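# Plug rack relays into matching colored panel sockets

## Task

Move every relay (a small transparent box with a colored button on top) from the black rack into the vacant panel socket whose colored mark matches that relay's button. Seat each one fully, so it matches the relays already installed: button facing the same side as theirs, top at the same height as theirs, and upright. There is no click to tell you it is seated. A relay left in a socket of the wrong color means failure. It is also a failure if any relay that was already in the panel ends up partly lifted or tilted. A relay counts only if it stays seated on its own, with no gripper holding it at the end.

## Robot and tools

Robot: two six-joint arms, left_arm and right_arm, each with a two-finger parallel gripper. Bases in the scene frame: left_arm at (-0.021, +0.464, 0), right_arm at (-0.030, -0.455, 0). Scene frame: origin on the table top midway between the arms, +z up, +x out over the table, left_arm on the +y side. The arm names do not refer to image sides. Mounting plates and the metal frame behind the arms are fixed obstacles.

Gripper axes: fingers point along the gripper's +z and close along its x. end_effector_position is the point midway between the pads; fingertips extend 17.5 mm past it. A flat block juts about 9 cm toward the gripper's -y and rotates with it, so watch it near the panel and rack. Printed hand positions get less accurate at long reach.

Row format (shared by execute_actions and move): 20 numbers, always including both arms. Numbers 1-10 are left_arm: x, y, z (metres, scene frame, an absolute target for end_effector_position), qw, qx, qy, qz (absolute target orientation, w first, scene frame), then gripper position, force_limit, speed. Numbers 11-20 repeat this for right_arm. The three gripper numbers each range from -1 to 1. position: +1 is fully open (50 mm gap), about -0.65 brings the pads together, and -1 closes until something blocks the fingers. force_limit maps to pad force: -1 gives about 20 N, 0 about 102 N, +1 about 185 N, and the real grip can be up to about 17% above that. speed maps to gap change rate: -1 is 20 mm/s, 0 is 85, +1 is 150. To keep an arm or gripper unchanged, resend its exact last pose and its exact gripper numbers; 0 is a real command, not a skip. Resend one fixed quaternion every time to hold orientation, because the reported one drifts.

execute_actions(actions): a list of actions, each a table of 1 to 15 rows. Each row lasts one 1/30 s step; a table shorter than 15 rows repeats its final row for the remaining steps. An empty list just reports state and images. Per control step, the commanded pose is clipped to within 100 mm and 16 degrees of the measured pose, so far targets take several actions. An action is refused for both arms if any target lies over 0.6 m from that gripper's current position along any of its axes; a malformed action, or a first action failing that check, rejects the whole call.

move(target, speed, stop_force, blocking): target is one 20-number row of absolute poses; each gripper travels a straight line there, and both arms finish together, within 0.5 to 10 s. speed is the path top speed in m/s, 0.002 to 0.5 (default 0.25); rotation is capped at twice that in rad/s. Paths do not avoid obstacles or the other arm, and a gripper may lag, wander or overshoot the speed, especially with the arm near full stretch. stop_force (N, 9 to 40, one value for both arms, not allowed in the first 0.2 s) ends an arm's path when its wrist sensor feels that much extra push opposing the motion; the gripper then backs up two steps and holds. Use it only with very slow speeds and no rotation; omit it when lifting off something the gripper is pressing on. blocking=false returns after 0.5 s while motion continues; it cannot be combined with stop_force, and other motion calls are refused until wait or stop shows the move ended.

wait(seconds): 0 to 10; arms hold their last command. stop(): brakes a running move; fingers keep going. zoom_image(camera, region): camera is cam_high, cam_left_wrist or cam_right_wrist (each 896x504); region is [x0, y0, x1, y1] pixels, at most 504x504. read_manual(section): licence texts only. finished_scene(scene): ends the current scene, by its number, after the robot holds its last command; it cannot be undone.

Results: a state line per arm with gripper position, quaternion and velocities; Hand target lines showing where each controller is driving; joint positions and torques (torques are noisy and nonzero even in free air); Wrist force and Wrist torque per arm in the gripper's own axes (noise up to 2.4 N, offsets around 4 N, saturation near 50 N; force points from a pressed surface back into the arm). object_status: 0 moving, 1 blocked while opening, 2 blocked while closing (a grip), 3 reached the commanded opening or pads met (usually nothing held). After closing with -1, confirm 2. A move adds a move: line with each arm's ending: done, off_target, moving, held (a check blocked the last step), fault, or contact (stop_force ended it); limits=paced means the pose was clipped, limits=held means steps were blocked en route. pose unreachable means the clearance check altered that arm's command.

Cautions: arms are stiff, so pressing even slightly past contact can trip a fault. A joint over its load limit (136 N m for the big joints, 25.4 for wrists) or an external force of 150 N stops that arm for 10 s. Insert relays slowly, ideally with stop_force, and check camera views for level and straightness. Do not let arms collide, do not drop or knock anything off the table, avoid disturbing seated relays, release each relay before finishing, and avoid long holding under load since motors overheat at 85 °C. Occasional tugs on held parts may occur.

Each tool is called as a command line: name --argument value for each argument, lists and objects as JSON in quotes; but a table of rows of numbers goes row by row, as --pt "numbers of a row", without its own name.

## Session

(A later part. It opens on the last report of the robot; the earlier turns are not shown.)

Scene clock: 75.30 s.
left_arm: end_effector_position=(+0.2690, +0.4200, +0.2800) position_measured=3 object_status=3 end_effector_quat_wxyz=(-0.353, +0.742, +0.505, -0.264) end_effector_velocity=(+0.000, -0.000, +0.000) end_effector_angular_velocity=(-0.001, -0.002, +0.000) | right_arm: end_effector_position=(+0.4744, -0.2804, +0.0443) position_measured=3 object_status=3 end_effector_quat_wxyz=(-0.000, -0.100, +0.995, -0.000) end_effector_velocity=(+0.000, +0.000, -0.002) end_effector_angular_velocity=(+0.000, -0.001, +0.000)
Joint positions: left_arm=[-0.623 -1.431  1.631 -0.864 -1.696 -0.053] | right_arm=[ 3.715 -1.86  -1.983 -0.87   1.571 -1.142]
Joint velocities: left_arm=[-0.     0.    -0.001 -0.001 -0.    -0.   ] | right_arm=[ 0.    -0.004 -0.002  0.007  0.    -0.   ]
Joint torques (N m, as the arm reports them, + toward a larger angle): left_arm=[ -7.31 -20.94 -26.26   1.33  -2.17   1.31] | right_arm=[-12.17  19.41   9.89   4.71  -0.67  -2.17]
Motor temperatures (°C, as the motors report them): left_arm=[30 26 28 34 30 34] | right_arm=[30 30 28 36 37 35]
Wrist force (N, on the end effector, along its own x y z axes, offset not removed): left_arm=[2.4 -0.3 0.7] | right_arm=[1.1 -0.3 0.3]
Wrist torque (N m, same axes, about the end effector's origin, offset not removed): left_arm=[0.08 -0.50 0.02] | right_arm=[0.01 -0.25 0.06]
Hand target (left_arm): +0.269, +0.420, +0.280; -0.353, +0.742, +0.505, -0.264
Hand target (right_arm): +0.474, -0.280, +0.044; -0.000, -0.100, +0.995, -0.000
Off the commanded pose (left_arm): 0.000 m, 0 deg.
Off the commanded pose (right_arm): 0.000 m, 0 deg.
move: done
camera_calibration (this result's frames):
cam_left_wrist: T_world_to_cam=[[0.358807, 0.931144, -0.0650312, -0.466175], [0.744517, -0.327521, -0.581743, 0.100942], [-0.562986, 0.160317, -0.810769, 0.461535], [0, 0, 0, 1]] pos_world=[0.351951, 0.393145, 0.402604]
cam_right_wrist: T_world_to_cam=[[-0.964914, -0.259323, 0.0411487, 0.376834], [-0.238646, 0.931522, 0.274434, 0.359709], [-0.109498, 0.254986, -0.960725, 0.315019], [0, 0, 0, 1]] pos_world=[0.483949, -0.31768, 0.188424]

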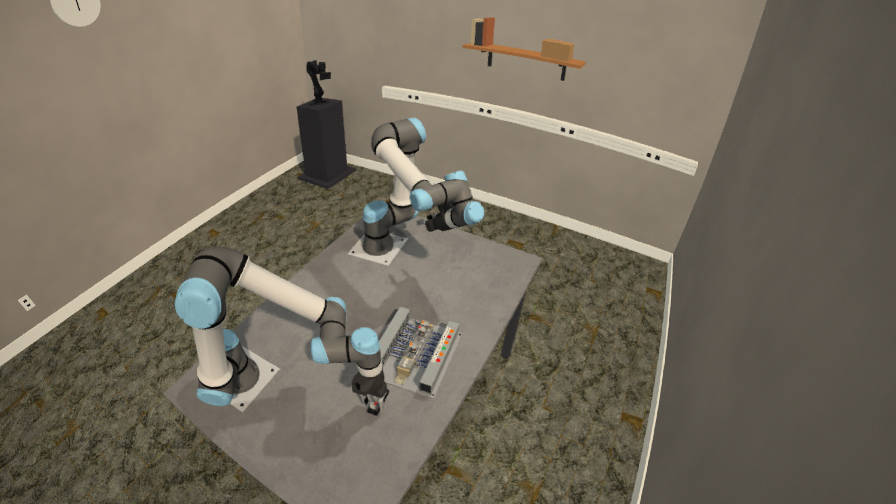

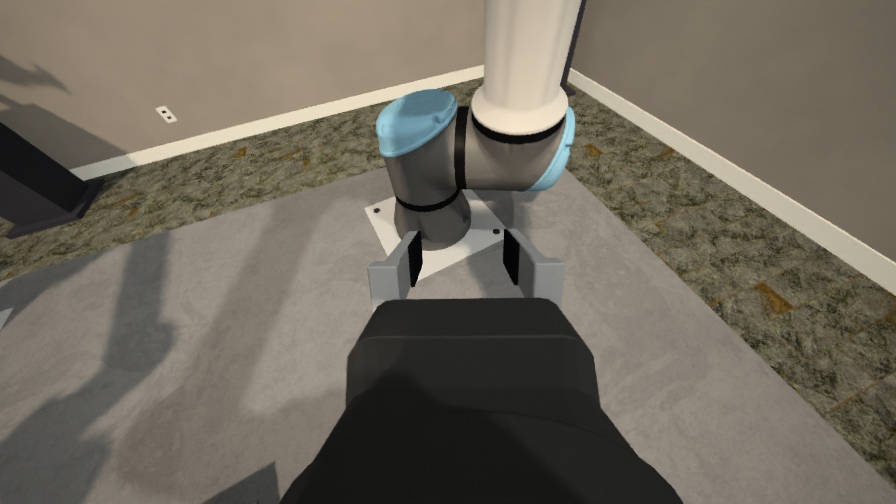

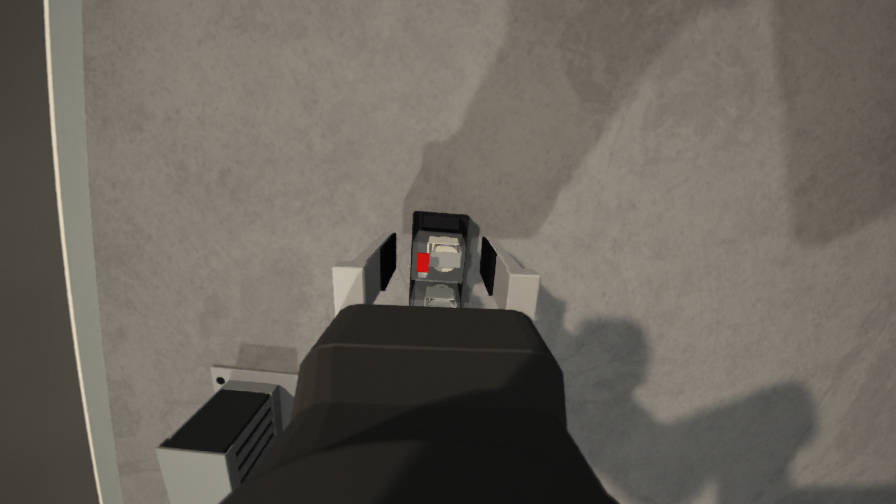

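execute_actions --actions '[[[0.269,0.42,0.28,-0.353,0.742,0.505,-0.264,1,0,0, 0.4744,-0.2804,0.0440,0,0.1002,-0.9950,0,-1,-0.3,0]],[[0.269,0.42,0.28,-0.353,0.742,0.505,-0.264,1,0,0, 0.4744,-0.2804,0.0440,0,0.1002,-0.9950,0,-1,-0.3,0]]]'

move --target '[0.269,0.42,0.28,-0.353,0.742,0.505,-0.264,1,0,0, 0.4744,-0.2804,0.105,0,0.1002,-0.9950,0,-1,-0.3,0]' --speed 0.15

zoom_image --camera "cam_right_wrist" --region '[370,200,510,310]'

Scene clock: 85.90 s.
left_arm: end_effector_position=(+0.2690, +0.4200, +0.2800) position_measured=3 object_status=3 end_effector_quat_wxyz=(-0.353, +0.742, +0.505, -0.264) end_effector_velocity=(+0.000, -0.000, +0.000) end_effector_angular_velocity=(-0.000, -0.001, -0.001) | right_arm: end_effector_position=(+0.4744, -0.2804, +0.0440) position_measured=119 object_status=2 end_effector_quat_wxyz=(-0.000, -0.100, +0.995, -0.000) end_effector_velocity=(+0.000, +0.000, +0.000) end_effector_angular_velocity=(+0.001, -0.001, -0.000)
Joint positions: left_arm=[-0.623 -1.431  1.631 -0.864 -1.696 -0.053] | right_arm=[ 3.715 -1.861 -1.983 -0.869  1.571 -1.142]
Joint velocities: left_arm=[-0.001  0.    -0.001 -0.001  0.    -0.   ] | right_arm=[-0.     0.001 -0.     0.001  0.     0.   ]
Joint torques (N m, as the arm reports them, + toward a larger angle): left_arm=[ -8.21 -19.27 -26.29   1.18  -2.11   1.42] | right_arm=[-11.07  20.09  24.69   4.76  -1.85  -2.1 ]
Motor temperatures (°C, as the motors report them): left_arm=[30 26 28 34 30 34] | right_arm=[30 30 28 36 37 35]
Wrist force (N, on the end effector, along its own x y z axes, offset not removed): left_arm=[2.9 -0.1 1.7] | right_arm=[1.4 1.1 -0.8]
Wrist torque (N m, same axes, about the end effector's origin, offset not removed): left_arm=[0.10 -0.65 0.09] | right_arm=[0.24 -0.22 -0.09]
Hand target (left_arm): +0.269, +0.420, +0.280; -0.353, +0.742, +0.505, -0.264
Hand target (right_arm): +0.474, -0.280, +0.044; +0.000, -0.100, +0.995, +0.000
Off the commanded pose (left_arm): 0.000 m, 0 deg.
Off the commanded pose (right_arm): 0.000 m, 0 deg.
camera_calibration (this result's frames):
cam_left_wrist: T_world_to_cam=[[0.358807, 0.931144, -0.0650311, -0.466175], [0.744516, -0.327521, -0.581743, 0.100942], [-0.562986, 0.160317, -0.810769, 0.461535], [0, 0, 0, 1]] pos_world=[0.351951, 0.393145, 0.402604]
cam_right_wrist: T_world_to_cam=[[-0.964912, -0.259322, 0.0411848, 0.376845], [-0.238638, 0.93153, 0.274414, 0.359793], [-0.109526, 0.254957, -0.960729, 0.314741], [0, 0, 0, 1]] pos_world=[0.483956, -0.317679, 0.188128]

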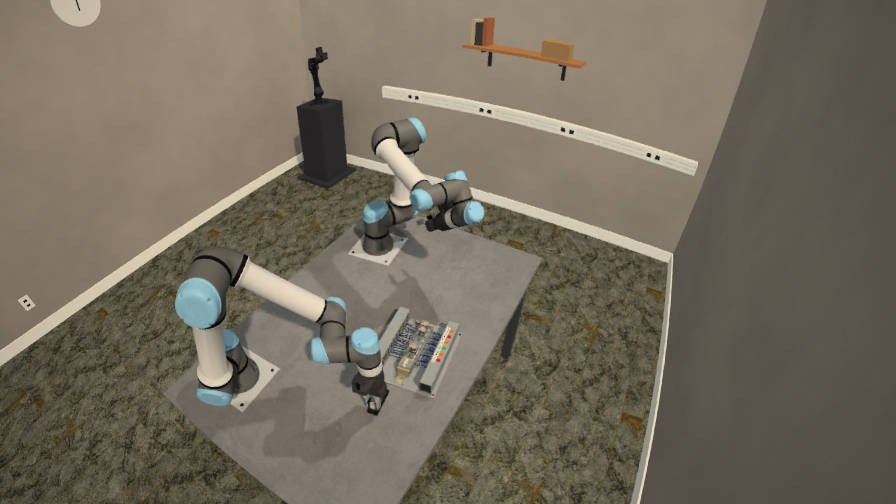

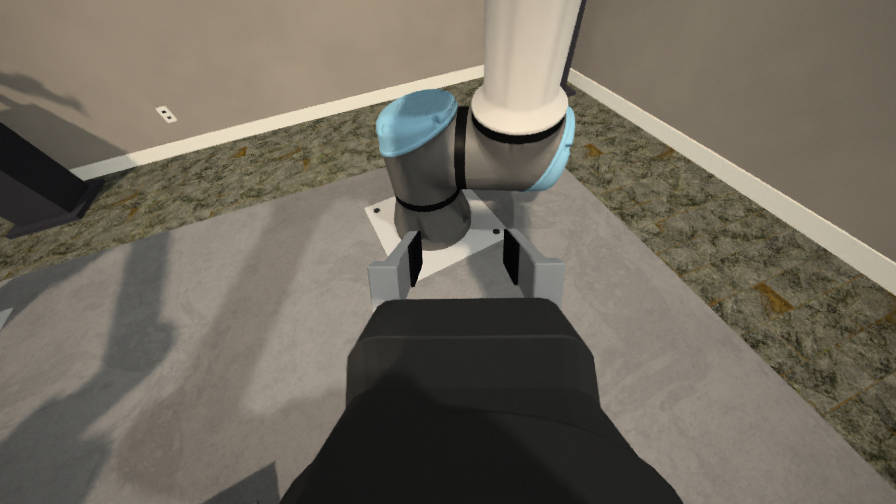

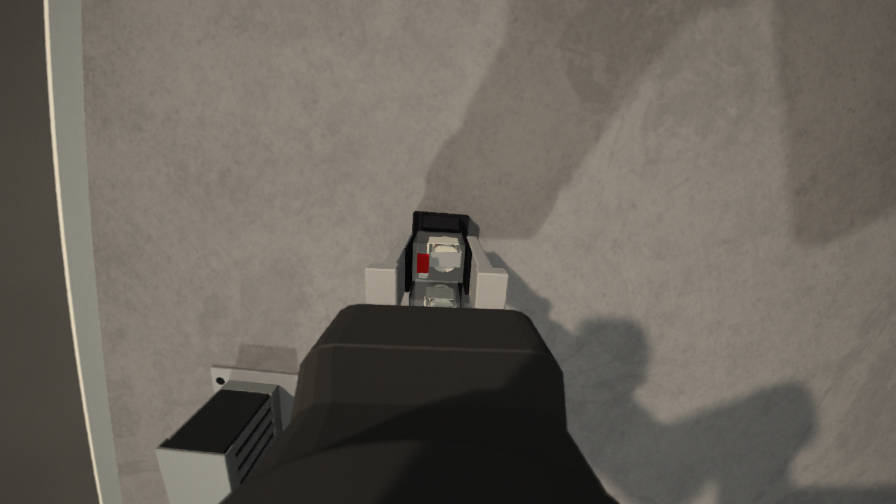

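Scene clock: 86.87 s.
left_arm: end_effector_position=(+0.2690, +0.4200, +0.2800) position_measured=3 object_status=3 end_effector_quat_wxyz=(-0.353, +0.742, +0.505, -0.264) end_effector_velocity=(+0.000, -0.001, +0.000) end_effector_angular_velocity=(-0.001, -0.001, -0.000) | right_arm: end_effector_position=(+0.4746, -0.2804, +0.1047) position_measured=119 object_status=2 end_effector_quat_wxyz=(+0.000, -0.100, +0.995, -0.000) end_effector_velocity=(+0.000, +0.000, +0.002) end_effector_angular_velocity=(+0.001, -0.001, -0.001)
Joint positions: left_arm=[-0.623 -1.431  1.631 -0.864 -1.696 -0.053] | right_arm=[ 3.715 -1.772 -1.91  -1.031  1.571 -1.142]
Joint velocities: left_arm=[-0.001 -0.    -0.001 -0.001 -0.001  0.   ] | right_arm=[-0.     0.003  0.003 -0.005  0.     0.001]
Joint torques (N m, as the arm reports them, + toward a larger angle): left_arm=[ -7.92 -20.78 -26.07   1.43  -2.22   1.28] | right_arm=[10.21 46.29 31.79  1.76  0.92  2.48]
Motor temperatures (°C, as the motors report them): left_arm=[30 26 28 34 30 34] | right_arm=[30 30 28 36 37 35]
Wrist force (N, on the end effector, along its own x y z axes, offset not removed): left_arm=[3.5 -1.0 1.8] | right_arm=[1.9 1.1 -0.6]
Wrist torque (N m, same axes, about the end effector's origin, offset not removed): left_arm=[-0.07 -0.73 0.04] | right_arm=[0.23 -0.21 0.01]
Hand target (left_arm): +0.269, +0.420, +0.280; -0.353, +0.742, +0.505, -0.264
Hand target (right_arm): +0.475, -0.280, +0.105; +0.000, -0.100, +0.995, +0.000
Off the commanded pose (left_arm): 0.000 m, 0 deg.
Off the commanded pose (right_arm): 0.000 m, 0 deg.
move: done
camera_calibration (this result's frames):
cam_left_wrist: T_world_to_cam=[[0.358807, 0.931144, -0.0650314, -0.466175], [0.744517, -0.327521, -0.581743, 0.100942], [-0.562986, 0.160316, -0.810769, 0.461535], [0, 0, 0, 1]] pos_world=[0.351951, 0.393145, 0.402604]
cam_right_wrist: T_world_to_cam=[[-0.96496, -0.259172, 0.0410185, 0.374624], [-0.238546, 0.931579, 0.274328, 0.343175], [-0.10931, 0.254931, -0.960761, 0.373013], [0, 0, 0, 1]] pos_world=[0.484134, -0.317695, 0.248867]

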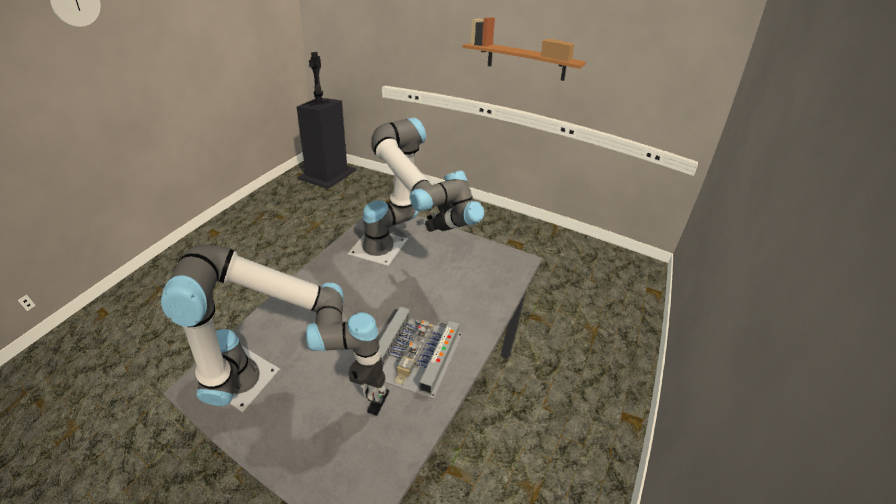

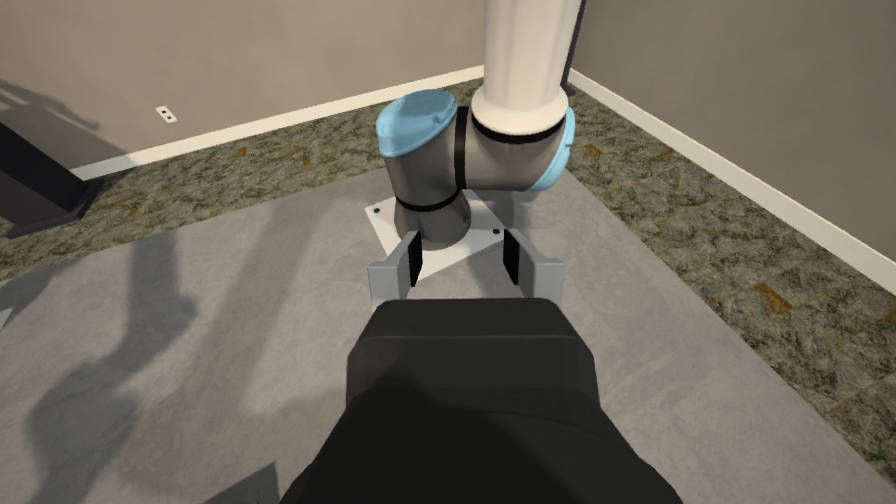

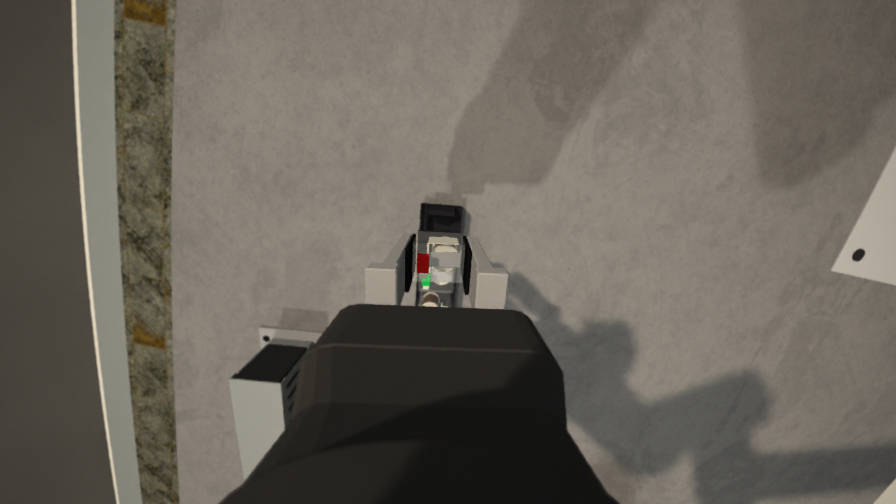

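Region (370, 200, 510, 310) of cam_right_wrist's 896x504 image, scaled by 3.600, with more detail than that image has; it fills the top 396 rows of this view, and the rest is white.

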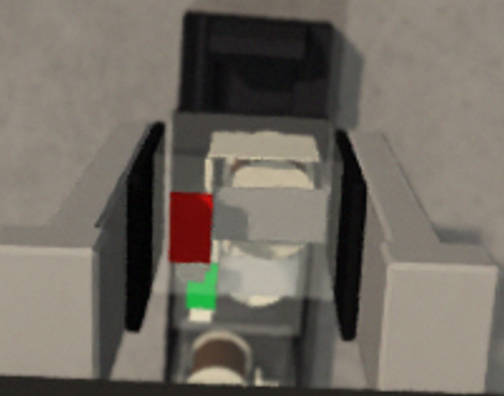

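execute_actions --actions '[]'

Scene clock: 96.53 s.
left_arm: end_effector_position=(+0.2690, +0.4200, +0.2800) position_measured=3 object_status=3 end_effector_quat_wxyz=(-0.353, +0.742, +0.505, -0.264) end_effector_velocity=(+0.000, -0.000, +0.000) end_effector_angular_velocity=(-0.000, -0.001, -0.000) | right_arm: end_effector_position=(+0.4745, -0.2803, +0.1050) position_measured=119 object_status=2 end_effector_quat_wxyz=(+0.000, -0.100, +0.995, +0.000) end_effector_velocity=(-0.000, -0.000, +0.000) end_effector_angular_velocity=(-0.000, +0.000, -0.000)
Joint positions: left_arm=[-0.623 -1.431  1.631 -0.864 -1.696 -0.053] | right_arm=[ 3.715 -1.771 -1.91  -1.031  1.571 -1.142]
Joint velocities: left_arm=[-0.001 -0.    -0.001 -0.    -0.    -0.   ] | right_arm=[-0.     0.     0.    -0.001  0.    -0.   ]
Joint torques (N m, as the arm reports them, + toward a larger angle): left_arm=[ -7.4  -19.89 -26.25   1.47  -1.92   1.6 ] | right_arm=[13.97 46.15 33.73  2.03  1.42  2.5 ]
Motor temperatures (°C, as the motors report them): left_arm=[30 26 28 34 30 34] | right_arm=[30 30 28 36 37 35]
Wrist force (N, on the end effector, along its own x y z axes, offset not removed): left_arm=[2.4 -0.4 1.7] | right_arm=[1.9 0.7 0.1]
Wrist torque (N m, same axes, about the end effector's origin, offset not removed): left_arm=[0.11 -0.62 0.07] | right_arm=[0.23 -0.25 0.02]
Hand target (left_arm): +0.269, +0.420, +0.280; -0.353, +0.742, +0.505, -0.264
Hand target (right_arm): +0.475, -0.280, +0.105; +0.000, -0.100, +0.995, +0.000
Off the commanded pose (left_arm): 0.000 m, 0 deg.
Off the commanded pose (right_arm): 0.000 m, 0 deg.
camera_calibration (this result's frames):
cam_left_wrist: T_world_to_cam=[[0.358807, 0.931144, -0.0650311, -0.466175], [0.744516, -0.327521, -0.581743, 0.100942], [-0.562986, 0.160317, -0.810769, 0.461535], [0, 0, 0, 1]] pos_world=[0.351951, 0.393145, 0.402604]
cam_right_wrist: T_world_to_cam=[[-0.964914, -0.259324, 0.0411215, 0.374514], [-0.238654, 0.931519, 0.274437, 0.342994], [-0.109474, 0.254995, -0.960725, 0.373303], [0, 0, 0, 1]] pos_world=[0.484098, -0.317575, 0.249111]

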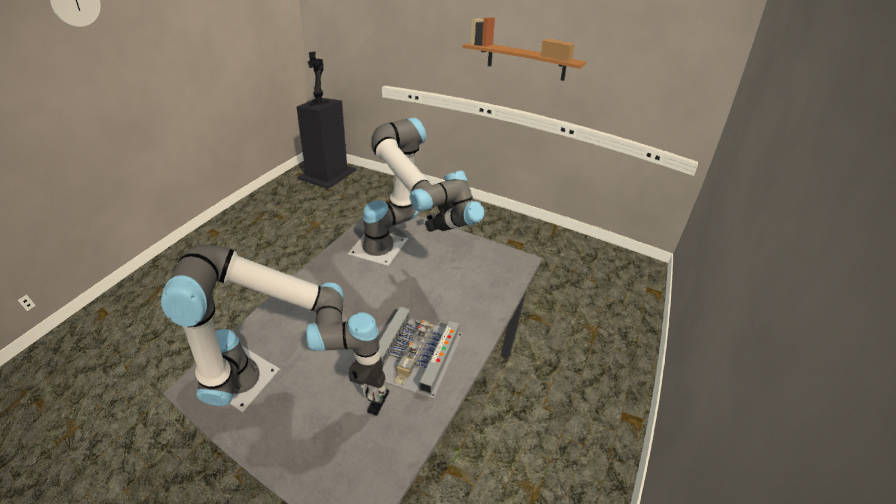

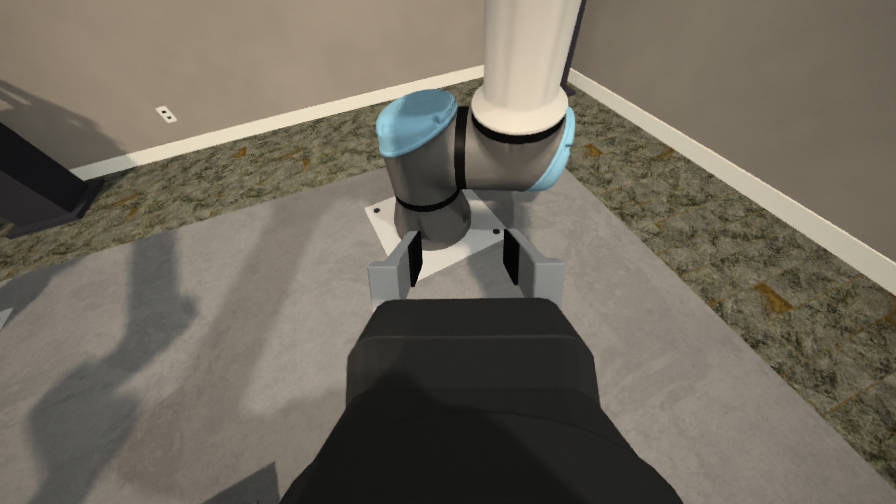

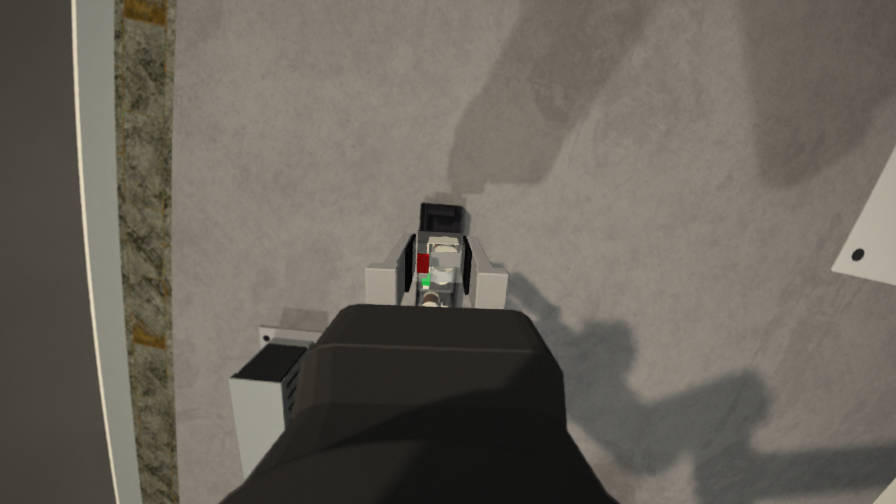

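move --target '[0.269,0.42,0.28,-0.353,0.742,0.505,-0.264,1,0,0, 0.469,-0.041,0.125,0,0.9969,0.0785,0,-1,-0.3,0]' --speed 0.5

move --target '[0.269,0.42,0.28,-0.353,0.742,0.505,-0.264,1,0,0, 0.469,-0.041,0.09,0,0.9969,0.0785,0,-1,-0.3,0]' --speed 0.15

zoom_image --camera "cam_right_wrist" --region '[340,60,540,310]'

Scene clock: 103.37 s.
left_arm: end_effector_position=(+0.2690, +0.4200, +0.2800) position_measured=3 object_status=3 end_effector_quat_wxyz=(-0.353, +0.742, +0.505, -0.264) end_effector_velocity=(-0.001, +0.000, -0.000) end_effector_angular_velocity=(+0.001, +0.002, -0.001) | right_arm: end_effector_position=(+0.4693, -0.0411, +0.1248) position_measured=119 object_status=2 end_effector_quat_wxyz=(+0.000, +0.997, +0.078, +0.000) end_effector_velocity=(+0.000, +0.001, +0.000) end_effector_angular_velocity=(+0.000, +0.001, +0.012)
Joint positions: left_arm=[-0.623 -1.431  1.631 -0.864 -1.696 -0.053] | right_arm=[ 3.955 -1.964 -1.591 -1.157  1.57  -3.999]
Joint velocities: left_arm=[-0.001 -0.     0.001  0.001  0.     0.   ] | right_arm=[-0.    -0.002  0.004 -0.002  0.001 -0.012]
Joint torques (N m, as the arm reports them, + toward a larger angle): left_arm=[ -7.34 -20.75 -25.58   1.34  -1.86   1.44] | right_arm=[13.76 28.76 34.42  1.87  1.43 -1.96]
Motor temperatures (°C, as the motors report them): left_arm=[30 26 28 34 30 34] | right_arm=[30 30 28 36 37 35]
Wrist force (N, on the end effector, along its own x y z axes, offset not removed): left_arm=[3.4 -0.7 0.1] | right_arm=[-0.4 1.2 -0.7]
Wrist torque (N m, same axes, about the end effector's origin, offset not removed): left_arm=[0.03 -0.76 0.09] | right_arm=[0.29 0.17 0.09]
Hand target (left_arm): +0.269, +0.420, +0.280; -0.353, +0.742, +0.505, -0.264
Hand target (right_arm): +0.469, -0.041, +0.125; +0.000, +0.997, +0.078, +0.000
Off the commanded pose (left_arm): 0.000 m, 0 deg.
Off the commanded pose (right_arm): 0.000 m, 0 deg.
move: done
camera_calibration (this result's frames):
cam_left_wrist: T_world_to_cam=[[0.358807, 0.931144, -0.0650311, -0.466175], [0.744517, -0.327521, -0.581743, 0.100942], [-0.562985, 0.160317, -0.810769, 0.461535], [0, 0, 0, 1]] pos_world=[0.351951, 0.393145, 0.402604]
cam_right_wrist: T_world_to_cam=[[0.975559, 0.215817, 0.0413345, -0.46046], [0.196553, -0.941145, 0.274976, -0.167839], [0.0982464, -0.260131, -0.960562, 0.212108], [0, 0, 0, 1]] pos_world=[0.461356, -0.00340962, 0.268928]

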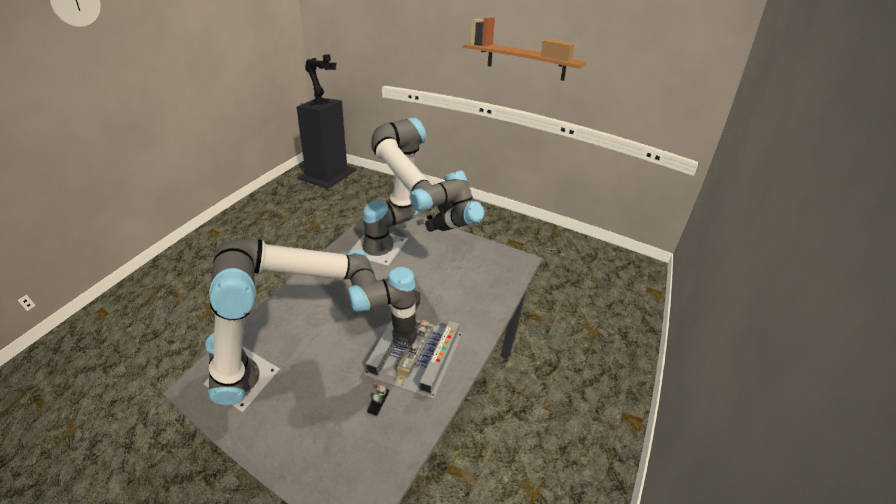

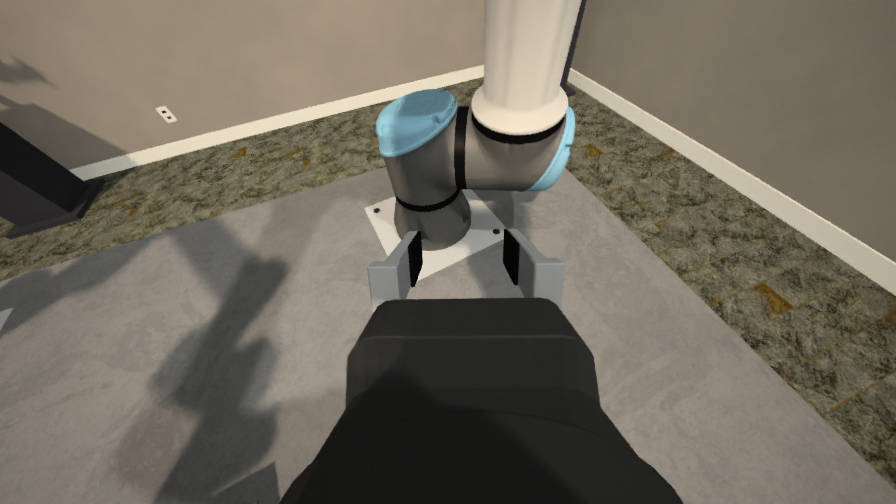

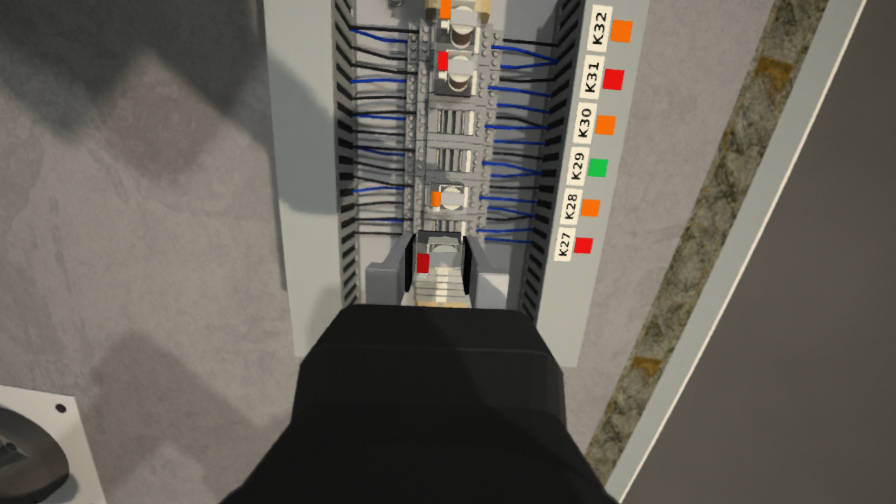

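Scene clock: 104.27 s.
left_arm: end_effector_position=(+0.2690, +0.4200, +0.2800) position_measured=3 object_status=3 end_effector_quat_wxyz=(-0.353, +0.742, +0.505, -0.264) end_effector_velocity=(+0.000, +0.000, -0.000) end_effector_angular_velocity=(-0.000, -0.001, +0.000) | right_arm: end_effector_position=(+0.4689, -0.0411, +0.0902) position_measured=119 object_status=2 end_effector_quat_wxyz=(+0.000, +0.997, +0.078, -0.000) end_effector_velocity=(-0.000, -0.000, -0.002) end_effector_angular_velocity=(-0.001, +0.001, +0.000)
Joint positions: left_arm=[-0.623 -1.431  1.631 -0.864 -1.696 -0.053] | right_arm=[ 3.955 -1.999 -1.637 -1.076  1.571 -4.   ]
Joint velocities: left_arm=[ 0.001  0.     0.    -0.001  0.     0.   ] | right_arm=[ 0.    -0.002 -0.002  0.003 -0.    -0.   ]
Joint torques (N m, as the arm reports them, + toward a larger angle): left_arm=[ -8.51 -20.27 -26.1    1.3   -2.27   1.51] | right_arm=[13.32 29.23 11.26  4.82  1.48 -2.03]
Motor temperatures (°C, as the motors report them): left_arm=[30 26 28 34 30 34] | right_arm=[30 30 28 36 37 35]
Wrist force (N, on the end effector, along its own x y z axes, offset not removed): left_arm=[2.9 -0.8 0.0] | right_arm=[1.0 0.1 -1.1]
Wrist torque (N m, same axes, about the end effector's origin, offset not removed): left_arm=[-0.03 -0.62 0.04] | right_arm=[0.07 -0.18 0.04]
Hand target (left_arm): +0.269, +0.420, +0.280; -0.353, +0.742, +0.505, -0.264
Hand target (right_arm): +0.469, -0.041, +0.090; +0.000, +0.997, +0.079, -0.000
Off the commanded pose (left_arm): 0.000 m, 0 deg.
Off the commanded pose (right_arm): 0.000 m, 0 deg.
move: done
camera_calibration (this result's frames):
cam_left_wrist: T_world_to_cam=[[0.358807, 0.931144, -0.0650313, -0.466175], [0.744517, -0.327521, -0.581743, 0.100942], [-0.562986, 0.160316, -0.810769, 0.461535], [0, 0, 0, 1]] pos_world=[0.351951, 0.393145, 0.402604]
cam_right_wrist: T_world_to_cam=[[0.975295, 0.217047, 0.0411039, -0.458502], [0.197854, -0.941025, 0.274456, -0.158765], [0.0982497, -0.259543, -0.960721, 0.179011], [0, 0, 0, 1]] pos_world=[0.460999, -0.00342369, 0.2344]

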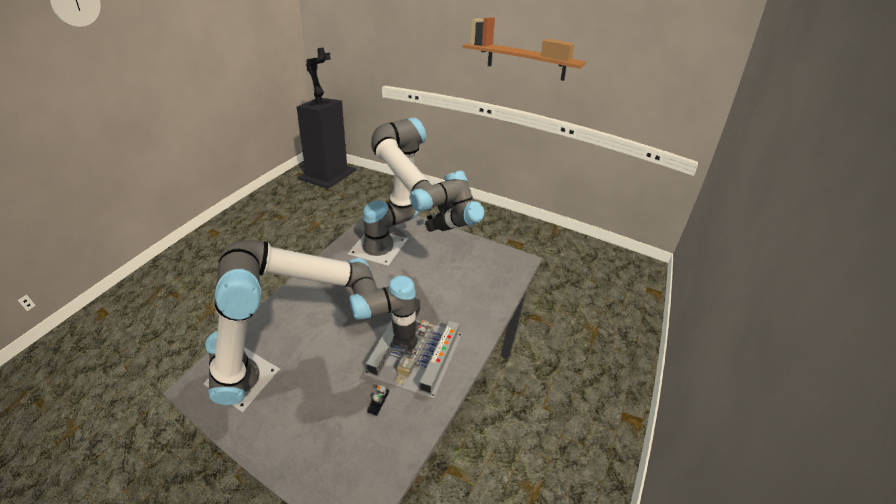

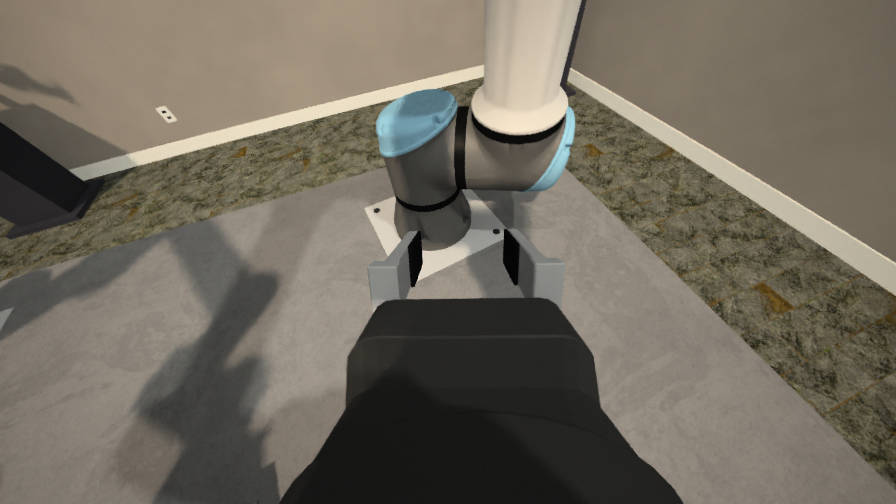

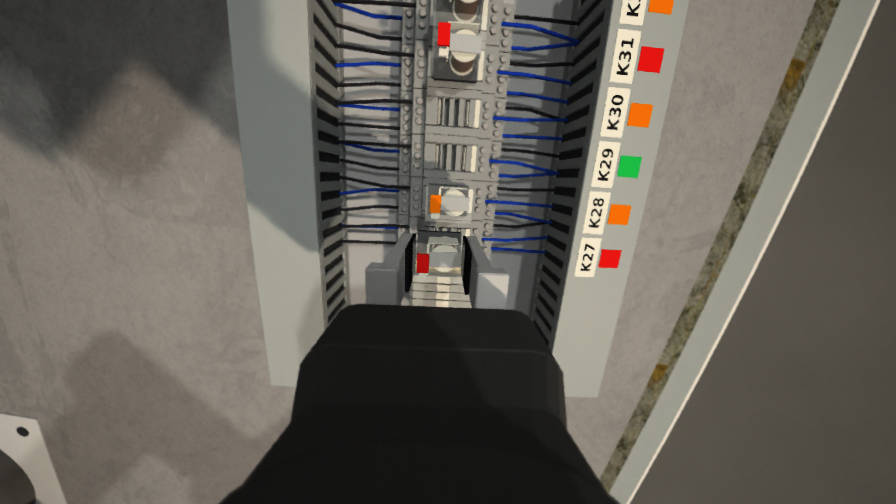

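Region (340, 60, 540, 310) of cam_right_wrist's 896x504 image, scaled by 2.016, with more detail than that image has; it fills the left 403 columns of this view, and the rest is white.

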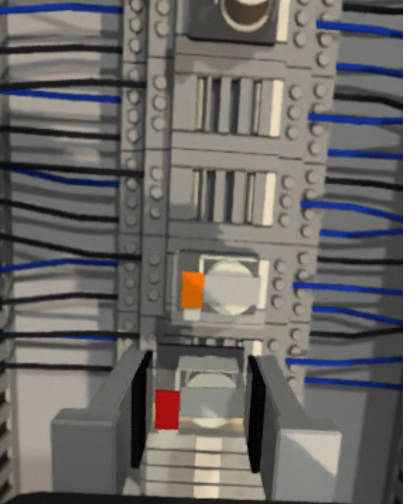

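move --target '[0.269,0.42,0.28,-0.353,0.742,0.505,-0.264,1,0,0, 0.469,-0.041,0.076,0,0.9969,0.0785,0,-1,-0.3,0]' --speed 0.05

zoom_image --camera "cam_right_wrist" --region '[360,120,520,310]'

Scene clock: 112.40 s.
left_arm: end_effector_position=(+0.2690, +0.4200, +0.2800) position_measured=3 object_status=3 end_effector_quat_wxyz=(-0.353, +0.742, +0.505, -0.264) end_effector_velocity=(-0.000, -0.000, +0.000) end_effector_angular_velocity=(+0.000, +0.000, -0.000) | right_arm: end_effector_position=(+0.4690, -0.0410, +0.0763) position_measured=119 object_status=2 end_effector_quat_wxyz=(+0.000, +0.997, +0.079, -0.000) end_effector_velocity=(-0.000, -0.000, -0.002) end_effector_angular_velocity=(+0.000, -0.000, -0.000)
Joint positions: left_arm=[-0.623 -1.431  1.631 -0.864 -1.696 -0.053] | right_arm=[ 3.955 -2.016 -1.653 -1.044  1.571 -4.   ]
Joint velocities: left_arm=[-0.  0.  0.  0.  0. -0.] | right_arm=[-0.    -0.002 -0.003  0.005  0.    -0.   ]
Joint torques (N m, as the arm reports them, + toward a larger angle): left_arm=[ -6.31 -20.07 -27.25   1.27  -1.82   1.31] | right_arm=[13.66 29.55 11.48  4.53  1.4  -2.07]
Motor temperatures (°C, as the motors report them): left_arm=[30 26 28 34 30 34] | right_arm=[30 30 28 36 37 35]
Wrist force (N, on the end effector, along its own x y z axes, offset not removed): left_arm=[3.6 -1.3 0.2] | right_arm=[2.0 0.2 0.5]
Wrist torque (N m, same axes, about the end effector's origin, offset not removed): left_arm=[-0.12 -0.74 0.03] | right_arm=[0.14 -0.41 -0.02]
Hand target (left_arm): +0.269, +0.420, +0.280; -0.353, +0.742, +0.505, -0.264
Hand target (right_arm): +0.469, -0.041, +0.076; +0.000, +0.997, +0.079, -0.000
Off the commanded pose (left_arm): 0.000 m, 0 deg.
Off the commanded pose (right_arm): 0.000 m, 0 deg.
move: done
camera_calibration (this result's frames):
cam_left_wrist: T_world_to_cam=[[0.358807, 0.931144, -0.0650312, -0.466175], [0.744517, -0.327521, -0.581743, 0.100942], [-0.562986, 0.160317, -0.810769, 0.461535], [0, 0, 0, 1]] pos_world=[0.351951, 0.393145, 0.402604]
cam_right_wrist: T_world_to_cam=[[0.975293, 0.217056, 0.0411089, -0.457969], [0.197862, -0.941026, 0.274447, -0.154893], [0.098255, -0.259532, -0.960723, 0.165578], [0, 0, 0, 1]] pos_world=[0.461032, -0.00338029, 0.220411]

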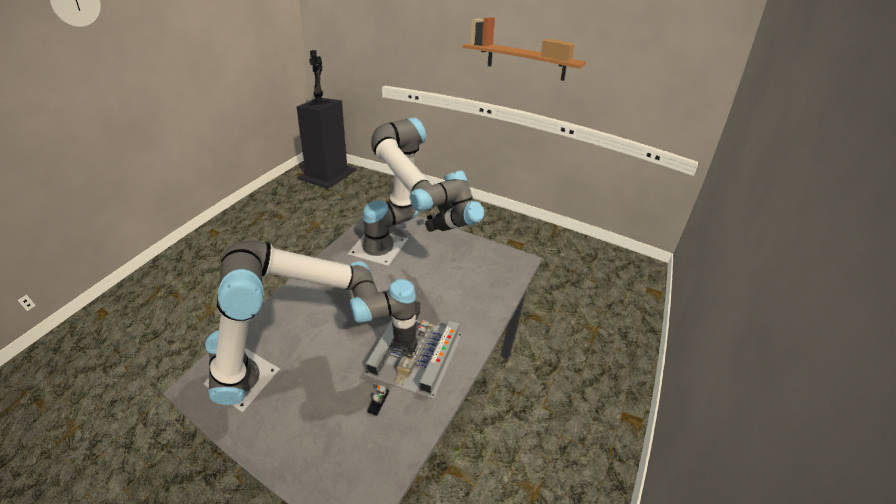

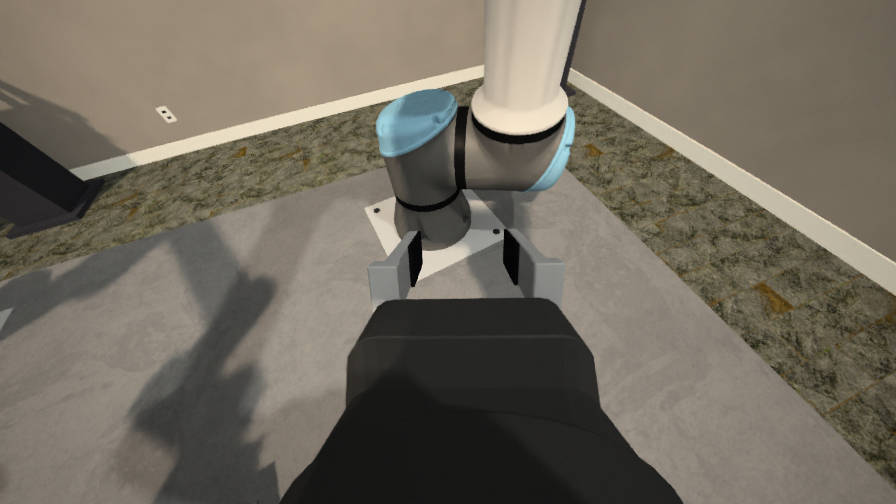

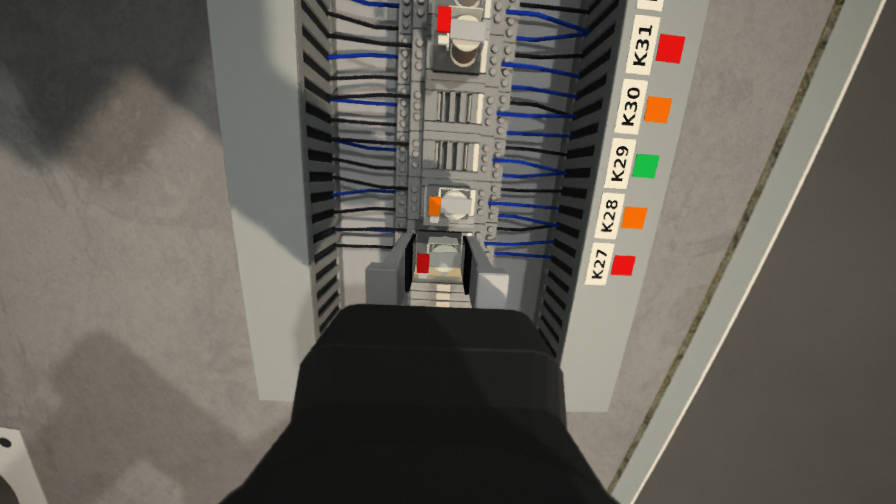

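Region (360, 120, 520, 310) of cam_right_wrist's 896x504 image, scaled by 2.653, with more detail than that image has; it fills the left 424 columns of this view, and the rest is white.

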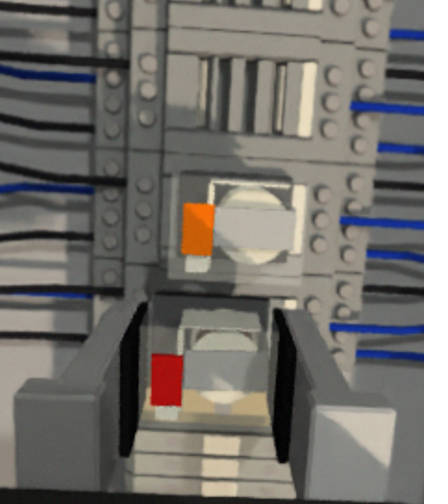

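move --target '[0.269,0.42,0.28,-0.353,0.742,0.505,-0.264,1,0,0, 0.4734,-0.0411,0.075,0,0.9969,0.0785,0,-1,-0.3,0]' --speed 0.03

zoom_image --camera "cam_right_wrist" --region '[360,120,520,310]'

Scene clock: 144.43 s.
left_arm: end_effector_position=(+0.2690, +0.4200, +0.2800) position_measured=3 object_status=3 end_effector_quat_wxyz=(-0.353, +0.742, +0.505, -0.264) end_effector_velocity=(+0.001, -0.000, +0.000) end_effector_angular_velocity=(-0.001, -0.002, +0.001) | right_arm: end_effector_position=(+0.4732, -0.0411, +0.0750) position_measured=119 object_status=2 end_effector_quat_wxyz=(-0.000, +0.997, +0.079, +0.000) end_effector_velocity=(+0.002, -0.000, -0.001) end_effector_angular_velocity=(-0.002, +0.001, -0.000)
Joint positions: left_arm=[-0.623 -1.431  1.631 -0.864 -1.696 -0.053] | right_arm=[ 3.95  -2.024 -1.644 -1.045  1.571 -4.005]
Joint velocities: left_arm=[ 0.     0.    -0.001 -0.001 -0.    -0.   ] | right_arm=[-0.002 -0.004  0.004 -0.002 -0.    -0.002]
Joint torques (N m, as the arm reports them, + toward a larger angle): left_arm=[ -8.2  -19.93 -24.73   1.1   -1.94   1.52] | right_arm=[-13.2   29.64  33.24   1.86   1.23  -1.94]
Motor temperatures (°C, as the motors report them): left_arm=[30 26 28 34 30 34] | right_arm=[30 30 28 36 37 35]
Wrist force (N, on the end effector, along its own x y z axes, offset not removed): left_arm=[3.2 -0.2 0.9] | right_arm=[0.8 0.6 0.7]
Wrist torque (N m, same axes, about the end effector's origin, offset not removed): left_arm=[0.07 -0.71 0.04] | right_arm=[0.25 -0.17 -0.04]
Hand target (left_arm): +0.269, +0.420, +0.280; -0.353, +0.742, +0.505, -0.264
Hand target (right_arm): +0.473, -0.041, +0.075; -0.000, +0.997, +0.079, -0.000
Off the commanded pose (left_arm): 0.000 m, 0 deg.
Off the commanded pose (right_arm): 0.000 m, 0 deg.
move: done
camera_calibration (this result's frames):
cam_left_wrist: T_world_to_cam=[[0.358807, 0.931144, -0.0650313, -0.466175], [0.744517, -0.327521, -0.581743, 0.100942], [-0.562986, 0.160316, -0.810769, 0.461535], [0, 0, 0, 1]] pos_world=[0.351951, 0.393145, 0.402604]
cam_right_wrist: T_world_to_cam=[[0.975291, 0.217061, 0.0411336, -0.462024], [0.197861, -0.941031, 0.274429, -0.155455], [0.0982756, -0.259509, -0.960727, 0.163961], [0, 0, 0, 1]] pos_world=[0.465253, -0.00345128, 0.219188]

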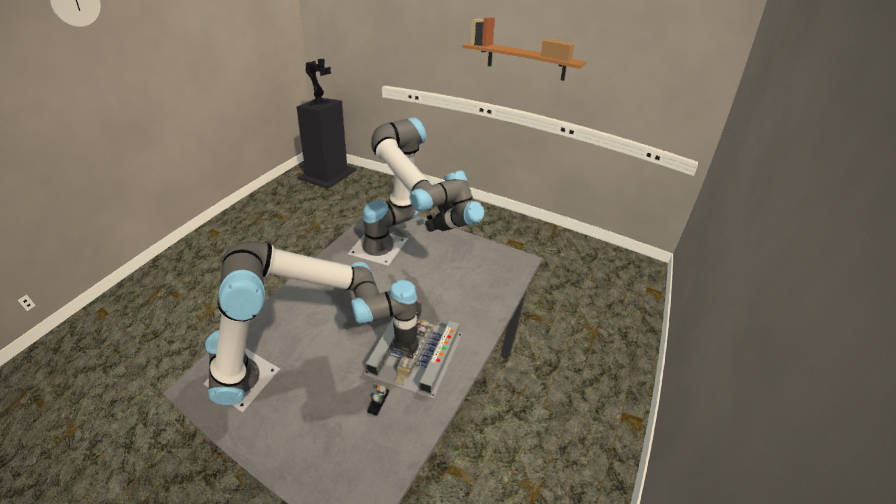

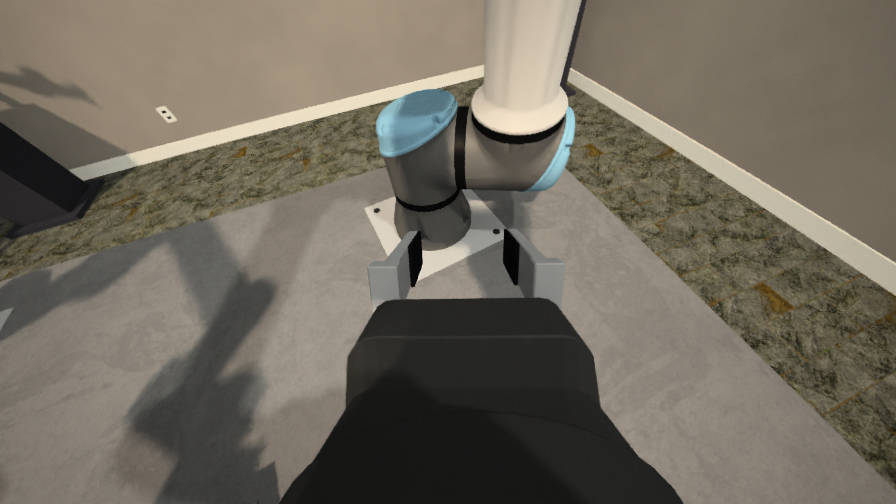

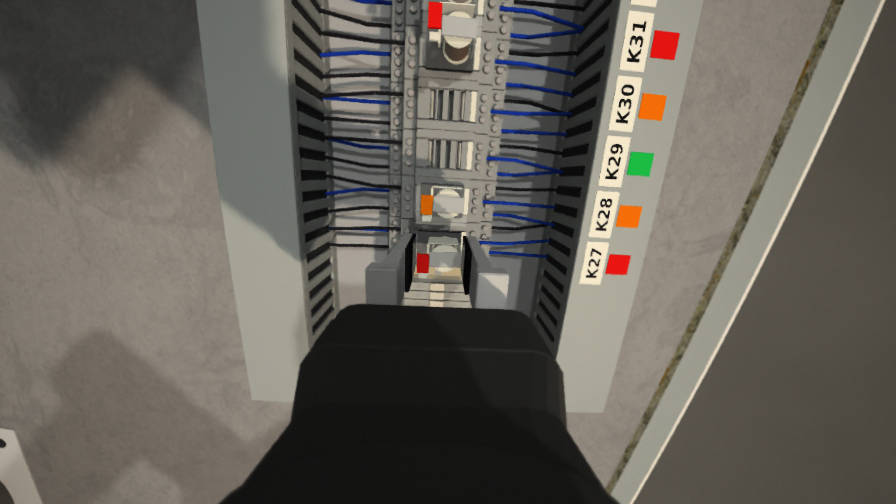

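Region (360, 120, 520, 310) of cam_right_wrist's 896x504 image, scaled by 2.653, with more detail than that image has; it fills the left 424 columns of this view, and the rest is white.

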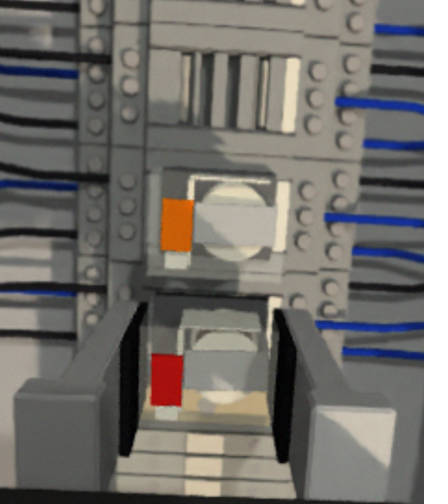

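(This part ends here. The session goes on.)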